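# Scoop dry food from a pouch, hold scoop level

## Task

Using the scoop already held in the right gripper, take dry food from the pouch. At the end the right gripper must hold the scoop raised and level above the table, clear of both the pouch and the table surface, in contact with no bowl, and filled to more than half with food that has stopped moving. The pouch must be standing upright and hold all remaining food. Do not let food trapped between a gripper's two fingers (with only food between them) get into the scoop; more than a stray piece of it there voids the whole attempt. Keep spilled food to a minimum; food leaving the table counts only as spill. Apart from the scoop hold itself, anything that stays in place only because the robot holds it is not counted as achieved. At the end neither arm nor hand may touch any movable object other than the scoop, the pouch or any piece of the pouch's film during the final second after everything settles.

## Robot and tools

Robot: two arms, left_arm and right_arm, each ending in a two-finger gripper. The right gripper starts holding the scoop. The fingers of a gripper point along its own +z axis and close along its own y axis. The reported hand position is the spot between the finger pads, roughly 1 cm short of the tips; at long reach it can be somewhat off.

World frame (used in every result): origin on the table top midway between the arms, +x out over the table, +z up, left_arm on the +y side. The arm names do not match left/right in the images. Each result gives, per arm, end_effector_position (metres) and end_effector_quat_wxyz in this frame, plus grip_measured, Joint positions (the last entry is the finger opening in metres, floored at zero) and Hand target lines (the pose the controller is currently driving toward). A "pose unreachable" line says the clearance check altered or blocked the command for the named arm. FAULT or OVER-TEMPERATURE FAULT lines mean an arm was stopped; MOTOR HOT warns from 75 °C (holding loads heats motors; 90 °C stops the arm for 10 s, 100 °C makes it drop).

Row format (shared by execute_actions and move): one flat list of 14 numbers, each in [-1, 1], always for both arms: left_arm dx, dy, dz, rx, ry, rz, opening, then right_arm dx, dy, dz, rx, ry, rz, opening. dx..rz are an offset, not a pose: a change relative to the gripper's measured pose at the start of the action (for the first action of a call, the pose in the latest result), expressed in that gripper's own axes. Scale: 1.0 equals 0.6 m of translation or 180 degrees of rotation; rx, ry, rz form a single rotation vector. Opening is absolute, not an offset: +1 fully open (0.093 m), -1 closed. Send zeros for an arm that should stay put (after first correcting it back if it drifted), and keep sending its current opening.

execute_actions(actions): a list of up to 15 actions; each action is a table of up to 15 rows, one row per 1/30 s step, the last row repeated to fill 15 steps (0.5 s). Every row in an action is measured from the action's start pose, not from the previous row. An empty list just returns state and images. Per step the command is clipped to within 70 mm and 16 degrees of the measured pose, so large offsets need several actions; after an action the arm continues at most to its last clipped pose. Joint friction can leave the hand up to about 31 mm short, and very small commands may do nothing. If position and orientation conflict, position wins.

move(target, speed, blocking): target is one 14-number row as above, offsets from the pose in the last result that showed one. The gripper travels a straight line, turning the short way, lasting 0.5 to 10 s (cut off at 10 s). speed is m/s, 0.002 to 0.5, default 0.25; rotation limit is twice that in rad/s. Openings are applied at the start. Paths ignore obstacles and the other arm; the hand lags and may overshoot speed, especially near full arm extension. Faster moves and targets set deeper past a contact push harder. The "move:" line reports the ending (done, off_target, moving, held, fault) and which limits acted: limits=paced means the command was clipped, limits=held means some steps were blocked and the arm may then surge. Distance to target is given per gripper. blocking=false returns after 0.5 s while motion continues; then use wait(0) or stop before sending new rows or moves.

wait(seconds): 0 to 10 s, arms keep their last command; returns early if a running move finishes. stop(): brakes a running move (needs stopping distance; fingers keep moving). zoom_image(camera, region): enlarged crop of a camera's latest image; region [x0, y0, x1, y1] in pixels, origin top-left, at most 504x504. Cameras: cam_head_left, cam_head_right, cam_high, cam_low, cam_left_wrist, cam_right_wrist (all 504x504, calibration supplied). finished_scene(scene): ends the given scene for good once the robot has held the last command.

Grip: grip_measured reads the motor on the opening scale; pads meet near -0.94 and each mm of object width adds about 0.0208 (each gripper has a fixed offset up to ±0.02). Fingers stop on contact while the motor continues, so the reading barely reveals contact. Commanding further below the object's width reading squeezes harder, up to roughly 50-62 N per pad. Keep sending the same closing number to keep a hold, e.g. on the scoop.

Avoid: knocking rigid objects off the table, drops, slips, slams and hard pushes, arms colliding or pressing each other, spilling food, letting food caught between fingers fall into the scoop, tipping the pouch, and finishing with a hand resting on anything movable besides the scoop, pouch or film. The robot keeps running while you think, holding its last command; occasionally a loose object gets a brief nudge.

Each tool is called after ">>>" by a JSON object that holds its "api" and its "payload".

## Session

>>> {"api": "execute_actions", "payload": {"actions": []}}

Scene clock: 0.00 s.
left_arm: end_effector_position=(+0.3731, +0.2893, +0.4010) grip_measured=+0.981 end_effector_quat_wxyz=(+0.705, -0.044, +0.706, +0.045) | right_arm: end_effector_position=(+0.3445, -0.1396, +0.2705) grip_measured=-0.662 end_effector_quat_wxyz=(+0.781, -0.089, +0.609, +0.111)
Joint positions: left_arm=[ 0.006  1.028  1.035 -0.008  0.003  0.001  0.092] | right_arm=[ 0.379  1.001  0.246  1.002  0.008 -0.006  0.013]
Joint velocities: left_arm=[-0.007 -0.002  0.002 -0.066 -0.037 -0.051 -0.001] | right_arm=[-0.012 -0.002  0.002 -0.051  0.066  0.037  0.001]
Hand target (left_arm): +0.373, +0.289, +0.401; +0.705, -0.044, +0.706, +0.045
Hand target (right_arm): +0.344, -0.140, +0.274; +0.785, -0.088, +0.603, +0.112

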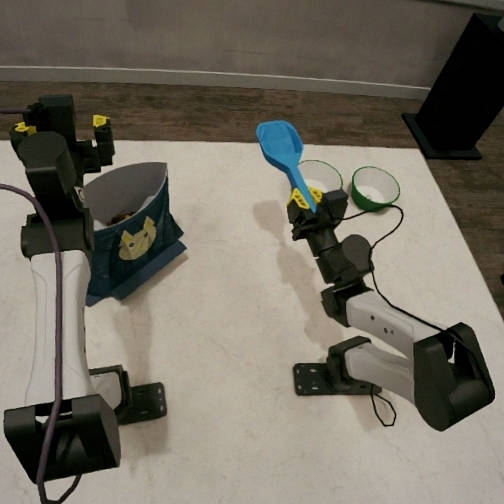

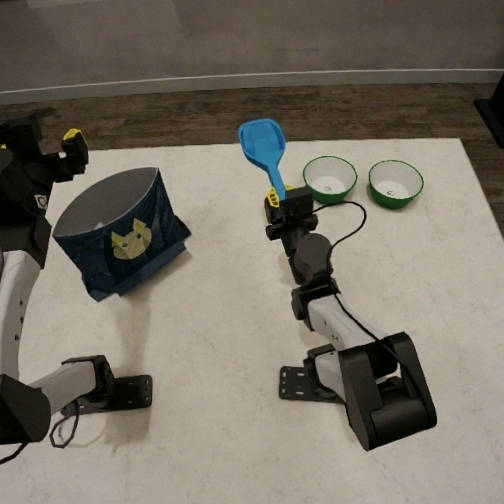

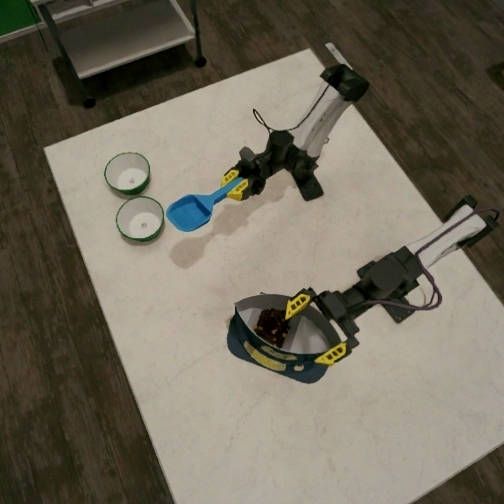

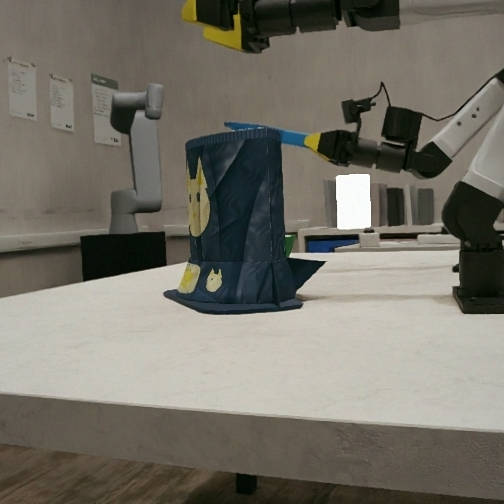

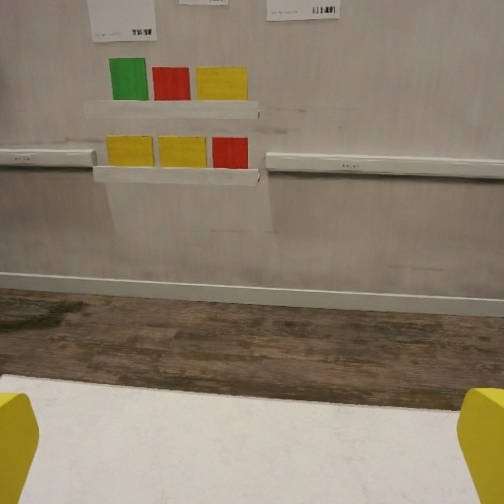

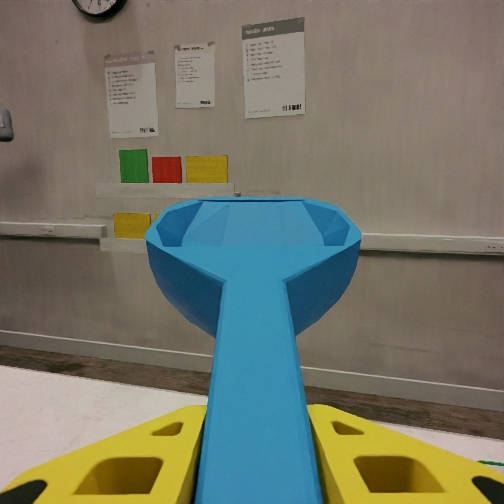

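>>> {"api": "zoom_image", "payload": {"camera": "cam_high", "region": [150,160,390,400]}}

>>> {"api": "zoom_image", "payload": {"camera": "cam_head_right", "region": [30,100,330,320]}}

Region (150, 160, 390, 400) of cam_high's 504x504 image, scaled by 2.100, with more detail than that image has.

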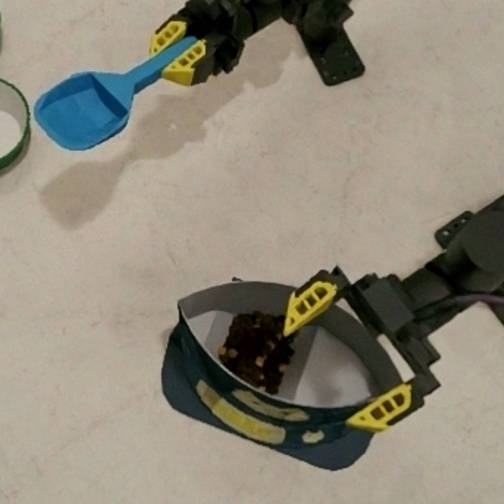

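Region (30, 100, 330, 320) of cam_head_right's 504x504 image, scaled by 1.680, with more detail than that image has; it fills the top 370 rows of this view, and the rest is white.

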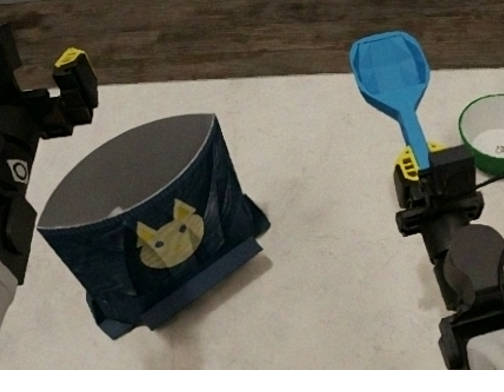

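>>> {"api": "move", "payload": {"target": [0.17,0.048,-0.117,0.225,0.462,0.225,0.2,0,0,0,0,0,0,-0.75], "speed": 0.4}}

Scene clock: 4.33 s.
left_arm: end_effector_position=(+0.3034, +0.3102, +0.3016) grip_measured=+0.202 end_effector_quat_wxyz=(+0.163, +0.360, +0.913, +0.098) | right_arm: end_effector_position=(+0.3453, -0.1394, +0.2673) grip_measured=-0.662 end_effector_quat_wxyz=(+0.776, -0.090, +0.614, +0.111)
Joint positions: left_arm=[ 0.117  1.539  1.931 -1.58   0.027  0.985  0.055] | right_arm=[ 0.379  1.001  0.246  0.988  0.008 -0.006  0.013]
Joint velocities: left_arm=[-0.022 -0.022 -0.032 -0.022  0.007  0.066  0.   ] | right_arm=[ 0.027  0.007 -0.022  0.007  0.022  0.022 -0.   ]
Hand target (left_arm): +0.298, +0.308, +0.302; +0.159, +0.368, +0.910, +0.103
Hand target (right_arm): +0.345, -0.140, +0.271; +0.781, -0.089, +0.609, +0.111
Off the commanded pose (left_arm): 0.005 m, 22 deg; orientation clipped at the last step of the last action.
Off the commanded pose (right_arm): 0.003 m, 1 deg.
joint sent to its limit (left arm) — the command would take joint 4 (wrist pitch) past its lower limit, so that joint was sent only as far as its limit.
move: off_target (left_arm); limits=paced
camera_calibration (this result's frames):
cam_left_wrist: T_world_to_cam=[[-0.638045, -0.716527, -0.281935, 0.500804], [-0.769089, 0.610829, 0.188122, 0.0275498], [0.03742, 0.336863, -0.94081, 0.250209], [0, 0, 0, 1]] pos_world=[0.331361, 0.257725, 0.371411]
cam_right_wrist: T_world_to_cam=[[0.277741, -0.960656, 0.000823086, -0.230596], [-0.18151, -0.0533187, -0.981943, 0.357599], [0.943353, 0.272576, -0.189177, -0.155218], [0, 0, 0, 1]] pos_world=[0.275379, -0.160148, 0.321968]

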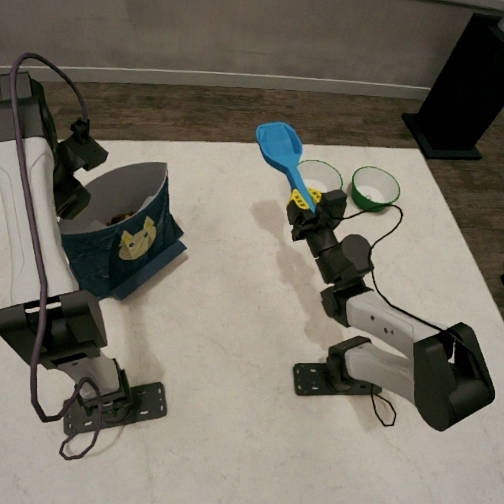

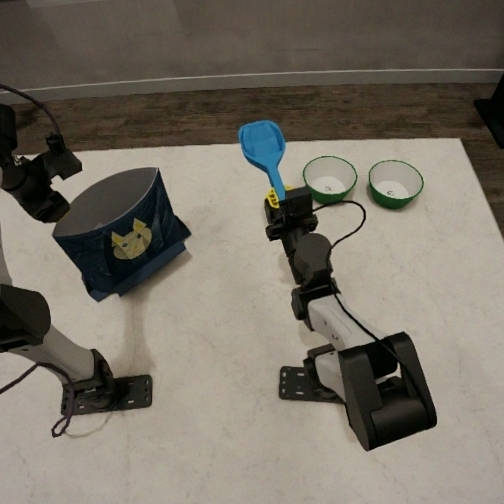

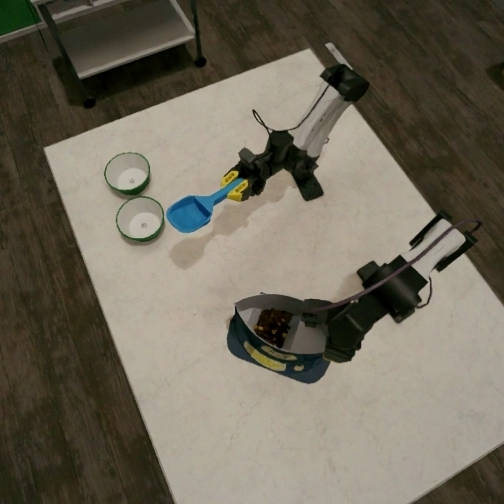

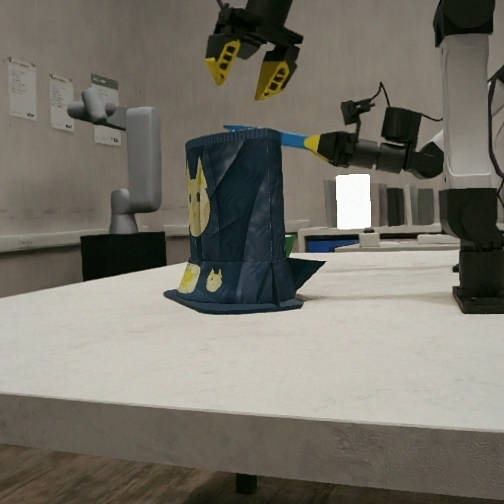

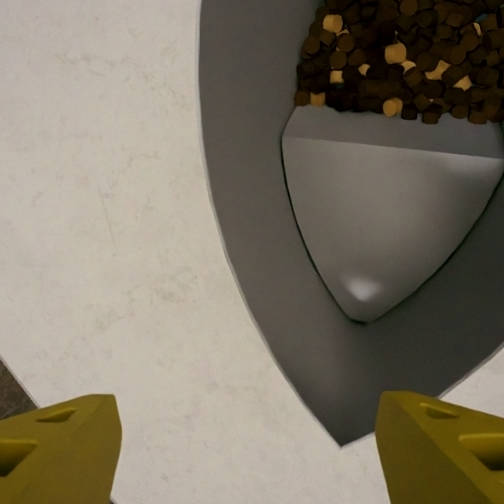

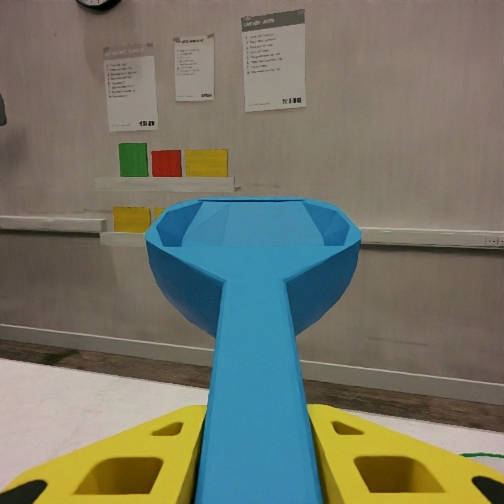

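>>> {"api": "move", "payload": {"target": [0.067,-0.068,0.14,0.09,0,0,0.2,0,0,0,0,0,0,-0.75], "speed": 0.12}}

Scene clock: 6.50 s.
left_arm: end_effector_position=(+0.2990, +0.3122, +0.2235) grip_measured=+0.202 end_effector_quat_wxyz=(+0.157, +0.379, +0.912, -0.006) | right_arm: end_effector_position=(+0.3460, -0.1392, +0.2640) grip_measured=-0.662 end_effector_quat_wxyz=(+0.772, -0.091, +0.619, +0.110)
Joint positions: left_arm=[ 0.235  1.52   1.596 -1.422  0.222  1.119  0.055] | right_arm=[ 0.379  1.001  0.246  0.974  0.008 -0.006  0.013]
Joint velocities: left_arm=[ 0.022 -0.022 -0.007 -0.022  0.022 -0.066 -0.001] | right_arm=[ 0.002 -0.002 -0.002  0.066 -0.007  0.007  0.   ]
Hand target (left_arm): +0.283, +0.313, +0.205; +0.112, +0.379, +0.918, -0.032
Hand target (right_arm): +0.345, -0.139, +0.267; +0.776, -0.090, +0.614, +0.111
Off the commanded pose (left_arm): 0.028 m, 6 deg.
Off the commanded pose (right_arm): 0.003 m, 1 deg.
move: off_target (left_arm)
camera_calibration (this result's frames):
cam_left_wrist: T_world_to_cam=[[-0.703347, -0.704911, -0.0916681, 0.450756], [-0.710049, 0.690587, 0.13755, 0.00637068], [-0.0336558, 0.161834, -0.986244, 0.262231], [0, 0, 0, 1]] pos_world=[0.330387, 0.270905, 0.299068]
cam_right_wrist: T_world_to_cam=[[0.277753, -0.960652, 0.00100826, -0.230636], [-0.194395, -0.0572332, -0.979252, 0.357757], [0.940778, 0.271794, -0.202643, -0.152225], [0, 0, 0, 1]] pos_world=[0.276816, -0.159712, 0.31972]

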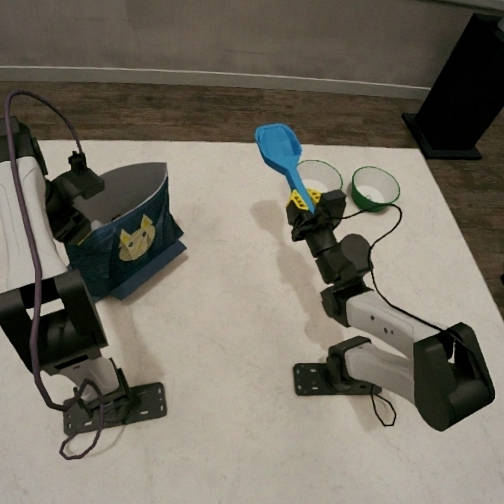

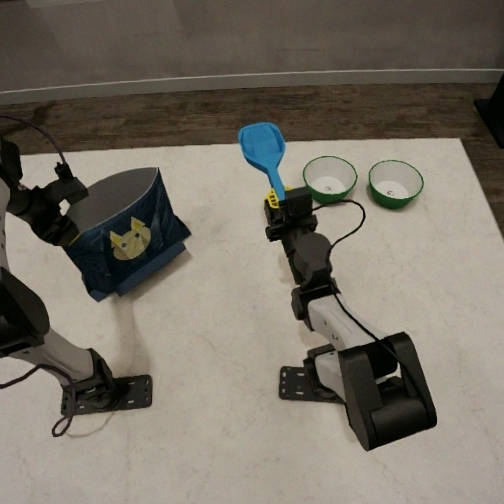

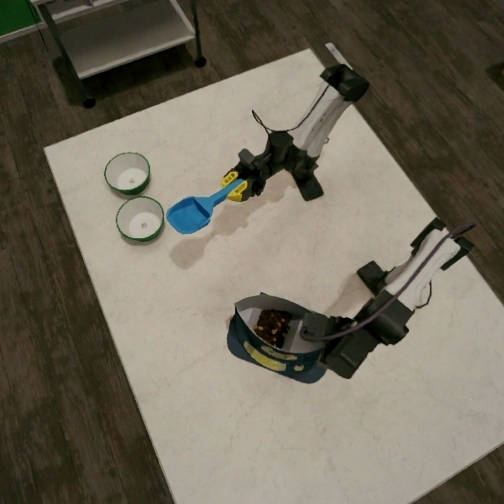

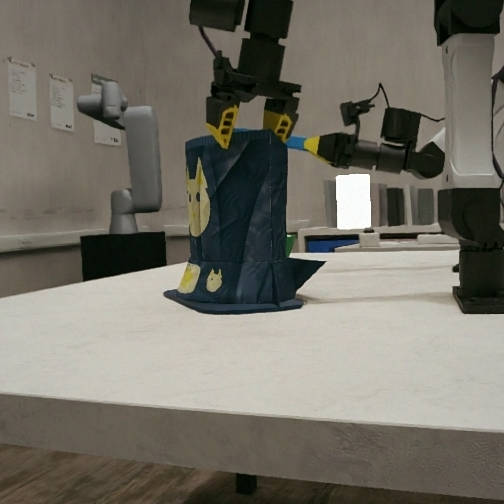

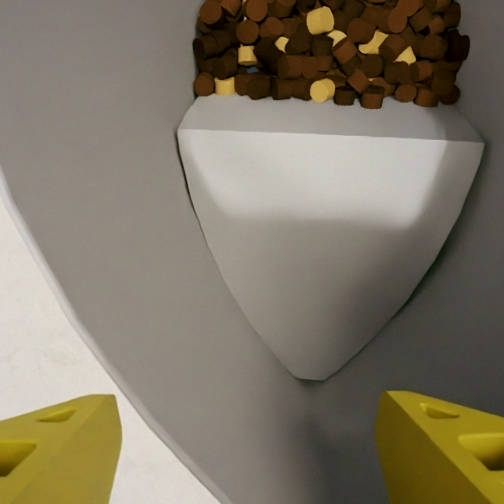

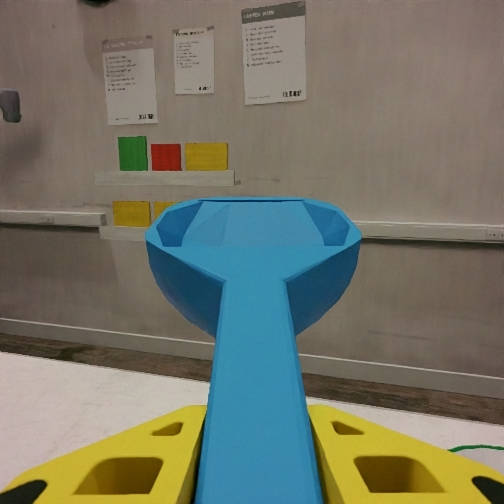

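>>> {"api": "move", "payload": {"target": [-0.02,0.035,-0.01,0,0.04,-0.17,0.0,0,0,0,0,0,0,-0.75], "speed": 0.15}}

>>> {"api": "move", "payload": {"target": [0.02,0,0.085,0,0,0,0.0,0,0,0,0,0,0,-0.75], "speed": 0.1}}

Scene clock: 9.33 s.
left_arm: end_effector_position=(+0.3159, +0.3203, +0.2337) grip_measured=+0.002 end_effector_quat_wxyz=(+0.094, +0.125, +0.987, -0.028) | right_arm: end_effector_position=(+0.3467, -0.1390, +0.2608) grip_measured=-0.662 end_effector_quat_wxyz=(+0.768, -0.092, +0.624, +0.109)
Joint positions: left_arm=[ 0.192  1.688  1.84  -1.575  0.129  0.557  0.045] | right_arm=[ 0.379  1.001  0.246  0.961  0.008 -0.006  0.013]
Joint velocities: left_arm=[-0.017  0.007  0.022 -0.066 -0.022 -0.037 -0.001] | right_arm=[ 0.002 -0.002  0.012 -0.022 -0.022 -0.066 -0.001]
Hand target (left_arm): +0.319, +0.320, +0.236; +0.094, +0.125, +0.988, -0.023
Hand target (right_arm): +0.346, -0.139, +0.264; +0.772, -0.091, +0.619, +0.110
Off the commanded pose (left_arm): 0.004 m, 0 deg.
Off the commanded pose (right_arm): 0.003 m, 1 deg.
joint sent to its limit (left arm) — the command would take joint 4 (wrist pitch) past its lower limit, so that joint was sent only as far as its limit.
move: done
camera_calibration (this result's frames):
cam_left_wrist: T_world_to_cam=[[-0.263328, -0.963541, 0.0474097, 0.3807], [-0.933957, 0.266935, 0.237633, 0.194406], [-0.241625, 0.0182968, -0.970197, 0.379451], [0, 0, 0, 1]] pos_world=[0.3735, 0.307983, 0.303896]
cam_right_wrist: T_world_to_cam=[[0.277767, -0.960648, 0.00119324, -0.230676], [-0.207244, -0.0611365, -0.976377, 0.357874], [0.938027, 0.270958, -0.21607, -0.14923], [0, 0, 0, 1]] pos_world=[0.278223, -0.159284, 0.317451]

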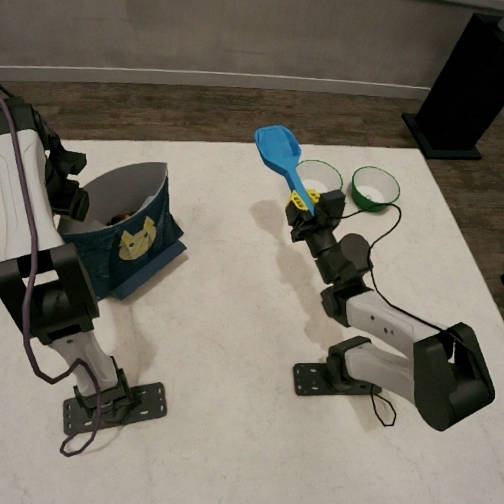

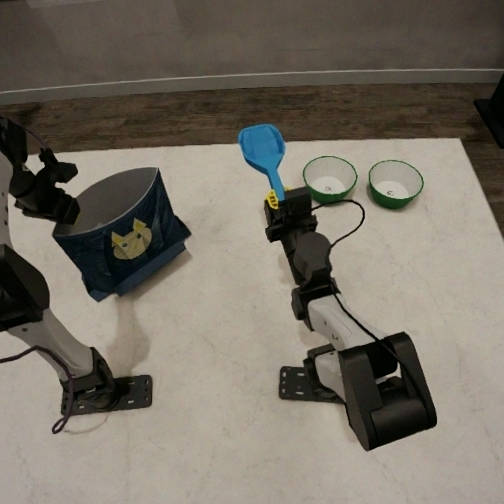

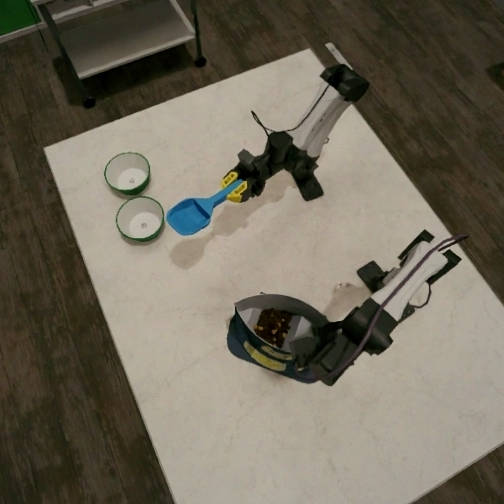

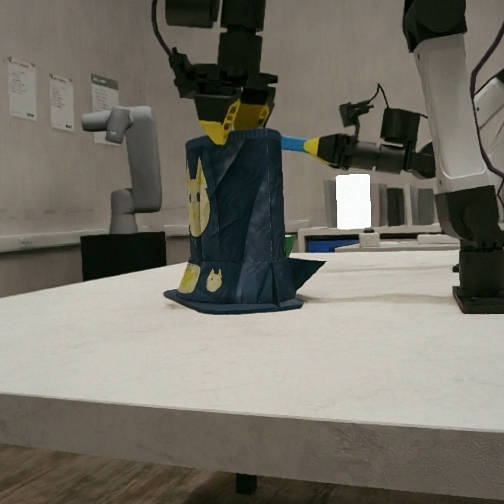

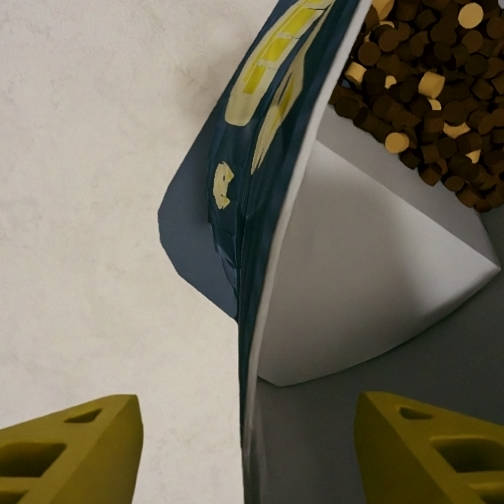

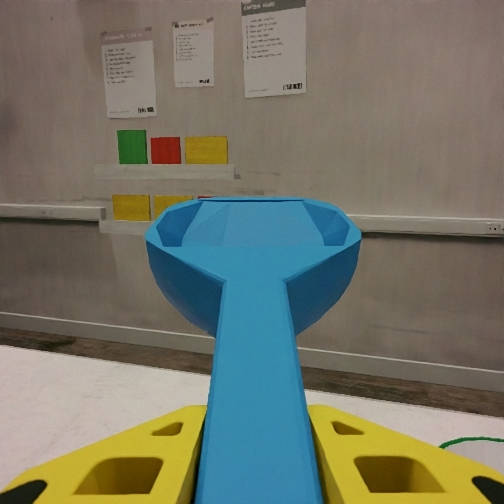

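Scene clock: 10.30 s.
left_arm: end_effector_position=(+0.3154, +0.3202, +0.1813) grip_measured=+0.002 end_effector_quat_wxyz=(+0.088, +0.125, +0.988, -0.030) | right_arm: end_effector_position=(+0.3473, -0.1388, +0.2574) grip_measured=-0.662 end_effector_quat_wxyz=(+0.764, -0.092, +0.630, +0.109)
Joint positions: left_arm=[ 0.192  1.639  1.572 -1.369  0.129  0.557  0.045] | right_arm=[ 0.379  1.001  0.246  0.946  0.008 -0.006  0.013]
Joint velocities: left_arm=[ 0.002  0.012  0.002 -0.007  0.007  0.022 -0.001] | right_arm=[-0.002  0.007 -0.002 -0.007  0.022  0.051  0.   ]
Hand target (left_arm): +0.314, +0.320, +0.181; +0.094, +0.125, +0.987, -0.028
Hand target (right_arm): +0.347, -0.139, +0.261; +0.768, -0.092, +0.625, +0.109
Off the commanded pose (left_arm): 0.002 m, 1 deg.
Off the commanded pose (right_arm): 0.003 m, 1 deg.
move: done
camera_calibration (this result's frames):
cam_left_wrist: T_world_to_cam=[[-0.262679, -0.96333, 0.0547216, 0.381301], [-0.930871, 0.267937, 0.248372, 0.203196], [-0.253926, 0.0143034, -0.967118, 0.333105], [0, 0, 0, 1]] pos_world=[0.373893, 0.308111, 0.250818]
cam_right_wrist: T_world_to_cam=[[0.277785, -0.960642, 0.00138313, -0.230717], [-0.220409, -0.065136, -0.97323, 0.357951], [0.935016, 0.270044, -0.229828, -0.14615], [0, 0, 0, 1]] pos_world=[0.279638, -0.158854, 0.315098]

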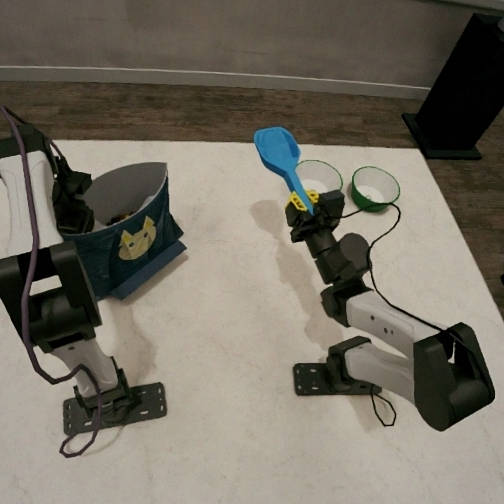

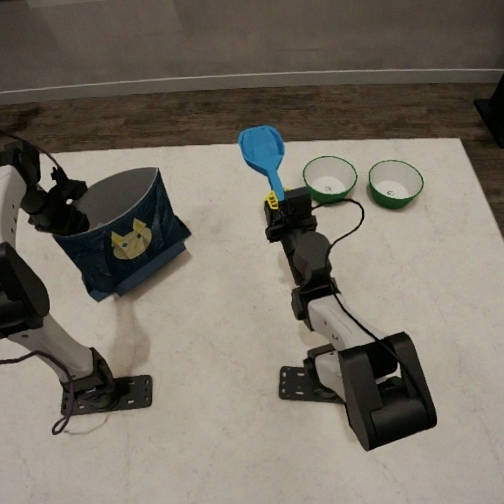

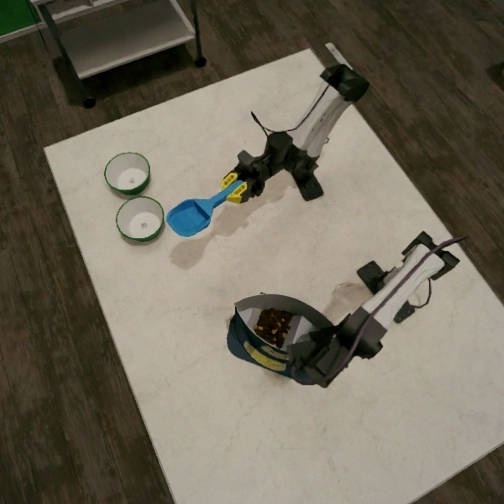

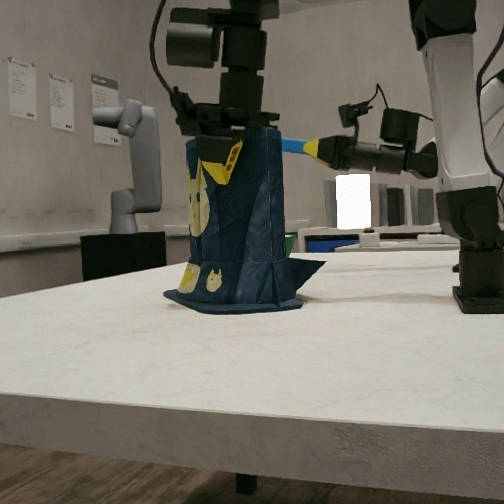

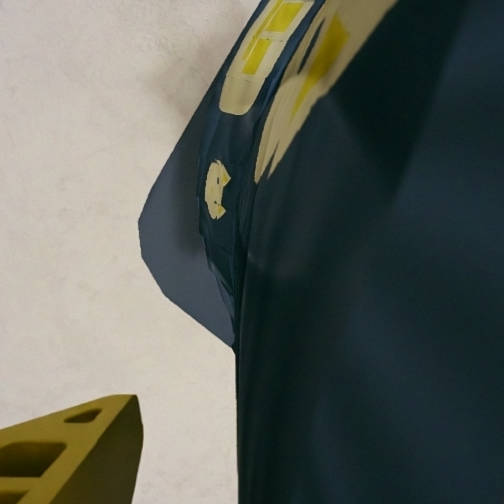

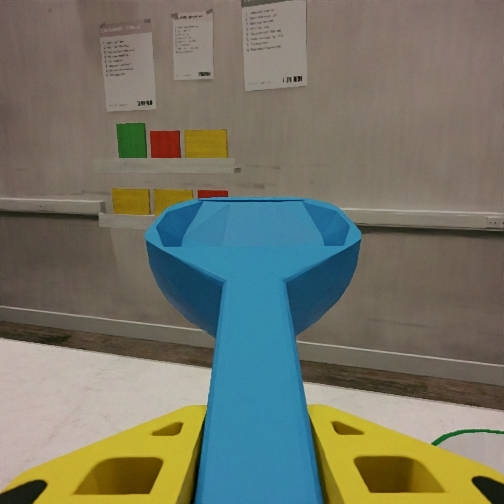

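>>> {"api": "move", "payload": {"target": [0,0,0,0,0,0,-1,0,0,0,0,0,0,-0.75]}}

>>> {"api": "move", "payload": {"target": [-0.17,-0.16,0.02,0.068,0.02,0.382,-1,-0.1,-0.1,-0.1,0,0.1,0,-0.75], "speed": 0.12}}

Scene clock: 11.33 s.
left_arm: end_effector_position=(+0.3151, +0.3191, +0.1813) grip_measured=-1.000 end_effector_quat_wxyz=(+0.088, +0.125, +0.988, -0.034) | right_arm: end_effector_position=(+0.3479, -0.1386, +0.2542) grip_measured=-0.662 end_effector_quat_wxyz=(+0.759, -0.093, +0.635, +0.108)
Joint positions: left_arm=[ 0.192  1.639  1.572 -1.372  0.135  0.556  0.   ] | right_arm=[ 0.379  1.001  0.246  0.933  0.008 -0.006  0.013]
Joint velocities: left_arm=[-0.007 -0.012  0.017 -0.066 -0.051 -0.007  0.   ] | right_arm=[-0.002  0.012 -0.012  0.037 -0.007  0.007 -0.001]
Hand target (left_arm): +0.315, +0.320, +0.181; +0.088, +0.125, +0.988, -0.031
Hand target (right_arm): +0.347, -0.139, +0.257; +0.764, -0.092, +0.630, +0.109
Off the commanded pose (left_arm): 0.001 m, 0 deg.
Off the commanded pose (right_arm): 0.003 m, 1 deg.
move: done
camera_calibration (this result's frames):
cam_left_wrist: T_world_to_cam=[[-0.262999, -0.962867, 0.0609879, 0.37896], [-0.930565, 0.269849, 0.247447, 0.202639], [-0.254716, 0.00832499, -0.96698, 0.335208], [0, 0, 0, 1]] pos_world=[0.373618, 0.307415, 0.250886]
cam_right_wrist: T_world_to_cam=[[0.277804, -0.960636, 0.00156762, -0.230757], [-0.233176, -0.0690146, -0.969982, 0.357984], [0.931909, 0.2691, -0.24317, -0.143154], [0, 0, 0, 1]] pos_world=[0.280985, -0.158445, 0.312789]

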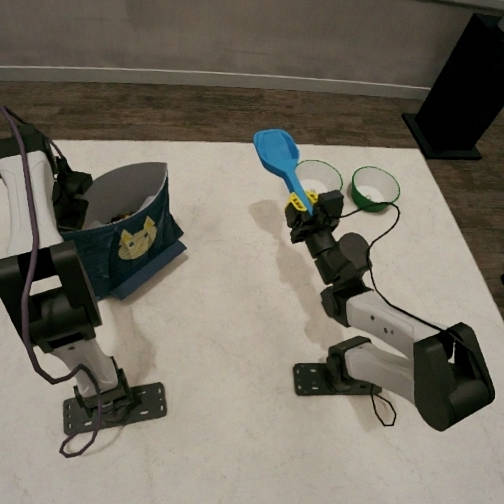

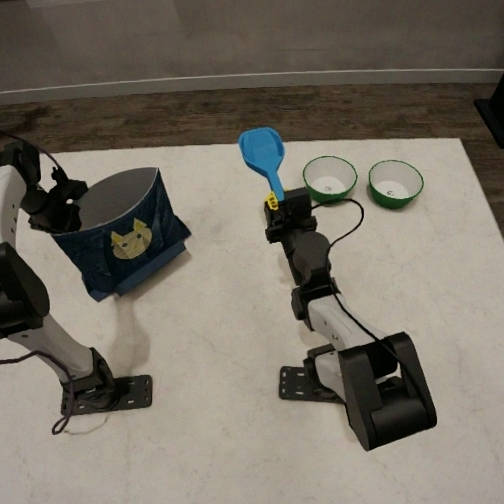

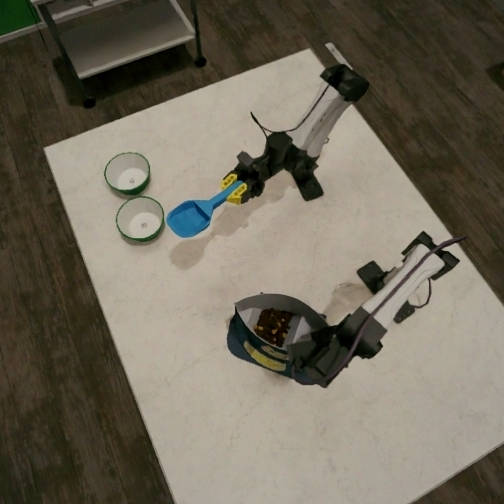

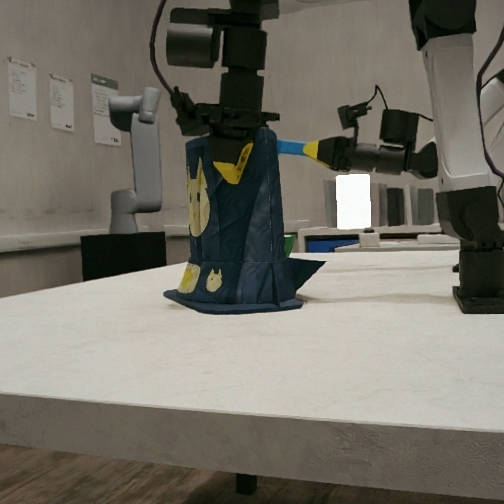

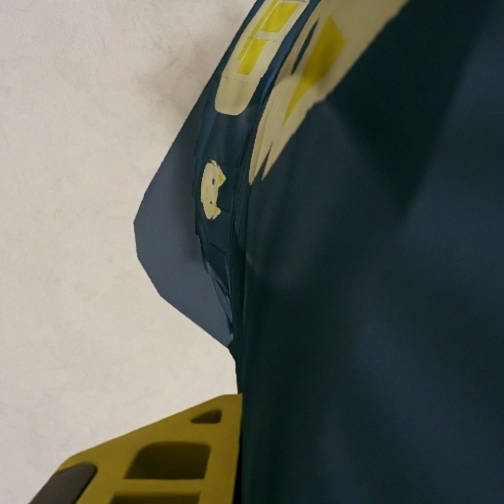

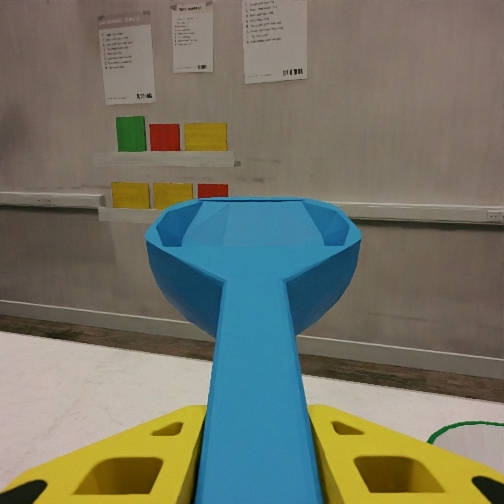

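Scene clock: 16.93 s.
left_arm: end_effector_position=(+0.3973, +0.2280, +0.1819) grip_measured=-1.000 end_effector_quat_wxyz=(+0.059, +0.645, +0.762, -0.010) | right_arm: end_effector_position=(+0.3015, -0.2164, +0.2855) grip_measured=-0.662 end_effector_quat_wxyz=(+0.633, -0.102, +0.760, +0.102)
Joint positions: left_arm=[-0.119  2.004  2.044 -1.534  0.093  1.404  0.   ] | right_arm=[-0.162  0.613  0.634 -0.227 -0.529 -0.079  0.013]
Joint velocities: left_arm=[ 0.007 -0.002 -0.007  0.007  0.007  0.066  0.   ] | right_arm=[-0.012 -0.012  0.002 -0.022 -0.066 -0.022 -0.001]
Hand target (left_arm): +0.390, +0.204, +0.194; +0.081, +0.666, +0.740, -0.043
Hand target (right_arm): +0.299, -0.217, +0.303; +0.651, -0.109, +0.746, +0.093
Off the commanded pose (left_arm): 0.030 m, 8 deg.
Off the commanded pose (right_arm): 0.018 m, 3 deg.
joint sent to its limit (left arm) — the command would take joint 4 (wrist pitch) past its lower limit, so that joint was sent only as far as its limit.
move: off_target (left_arm, right_arm)
camera_calibration (this result's frames):
cam_left_wrist: T_world_to_cam=[[-0.986331, -0.159064, -0.0430122, 0.435915], [-0.164379, 0.931704, 0.323895, -0.165642], [-0.0114454, 0.326537, -0.945115, 0.184335], [0, 0, 0, 1]] pos_world=[0.404838, 0.163475, 0.246618]
cam_right_wrist: T_world_to_cam=[[0.27882, -0.959968, -0.0268357, -0.284678], [-0.548926, -0.13638, -0.82467, 0.411313], [0.787997, 0.244665, -0.564977, 0.0586015], [0, 0, 0, 1]] pos_world=[0.258976, -0.231525, 0.364666]

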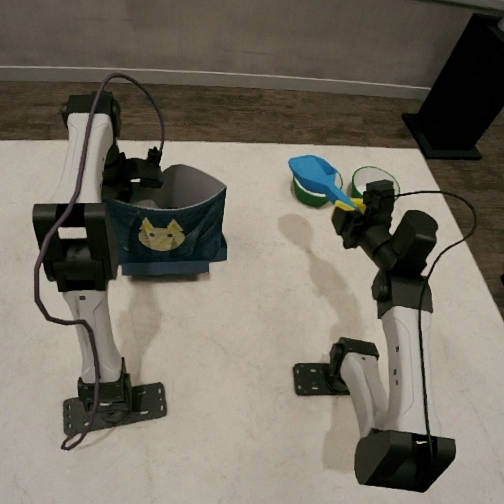

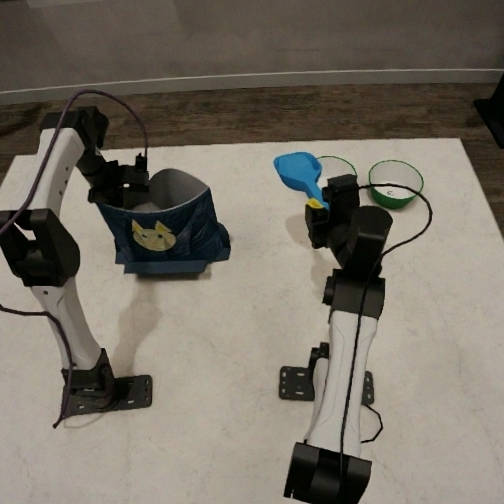

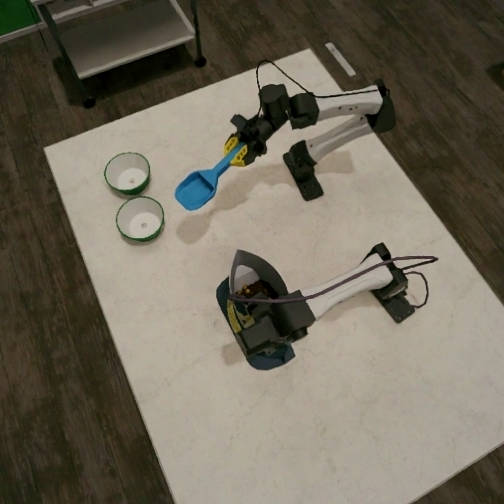

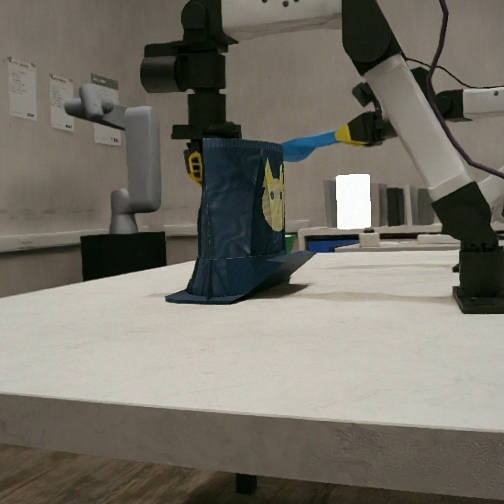

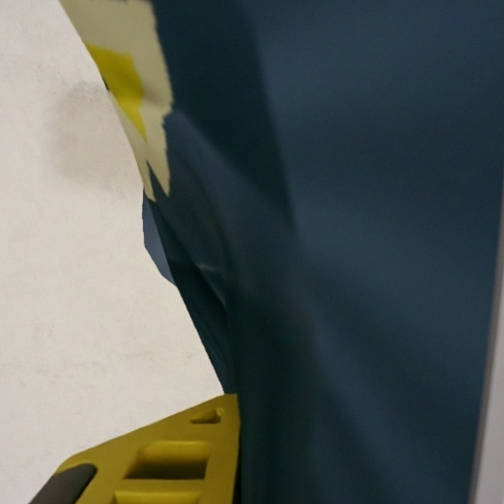

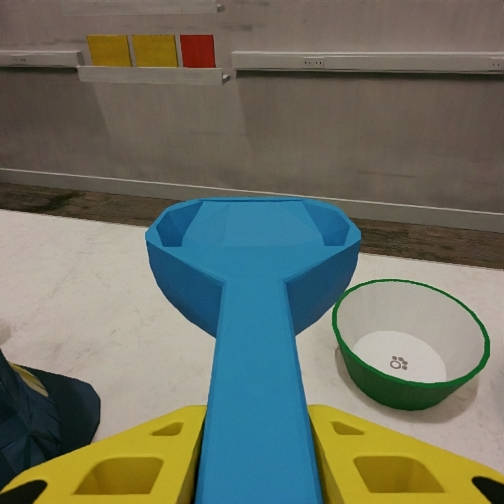

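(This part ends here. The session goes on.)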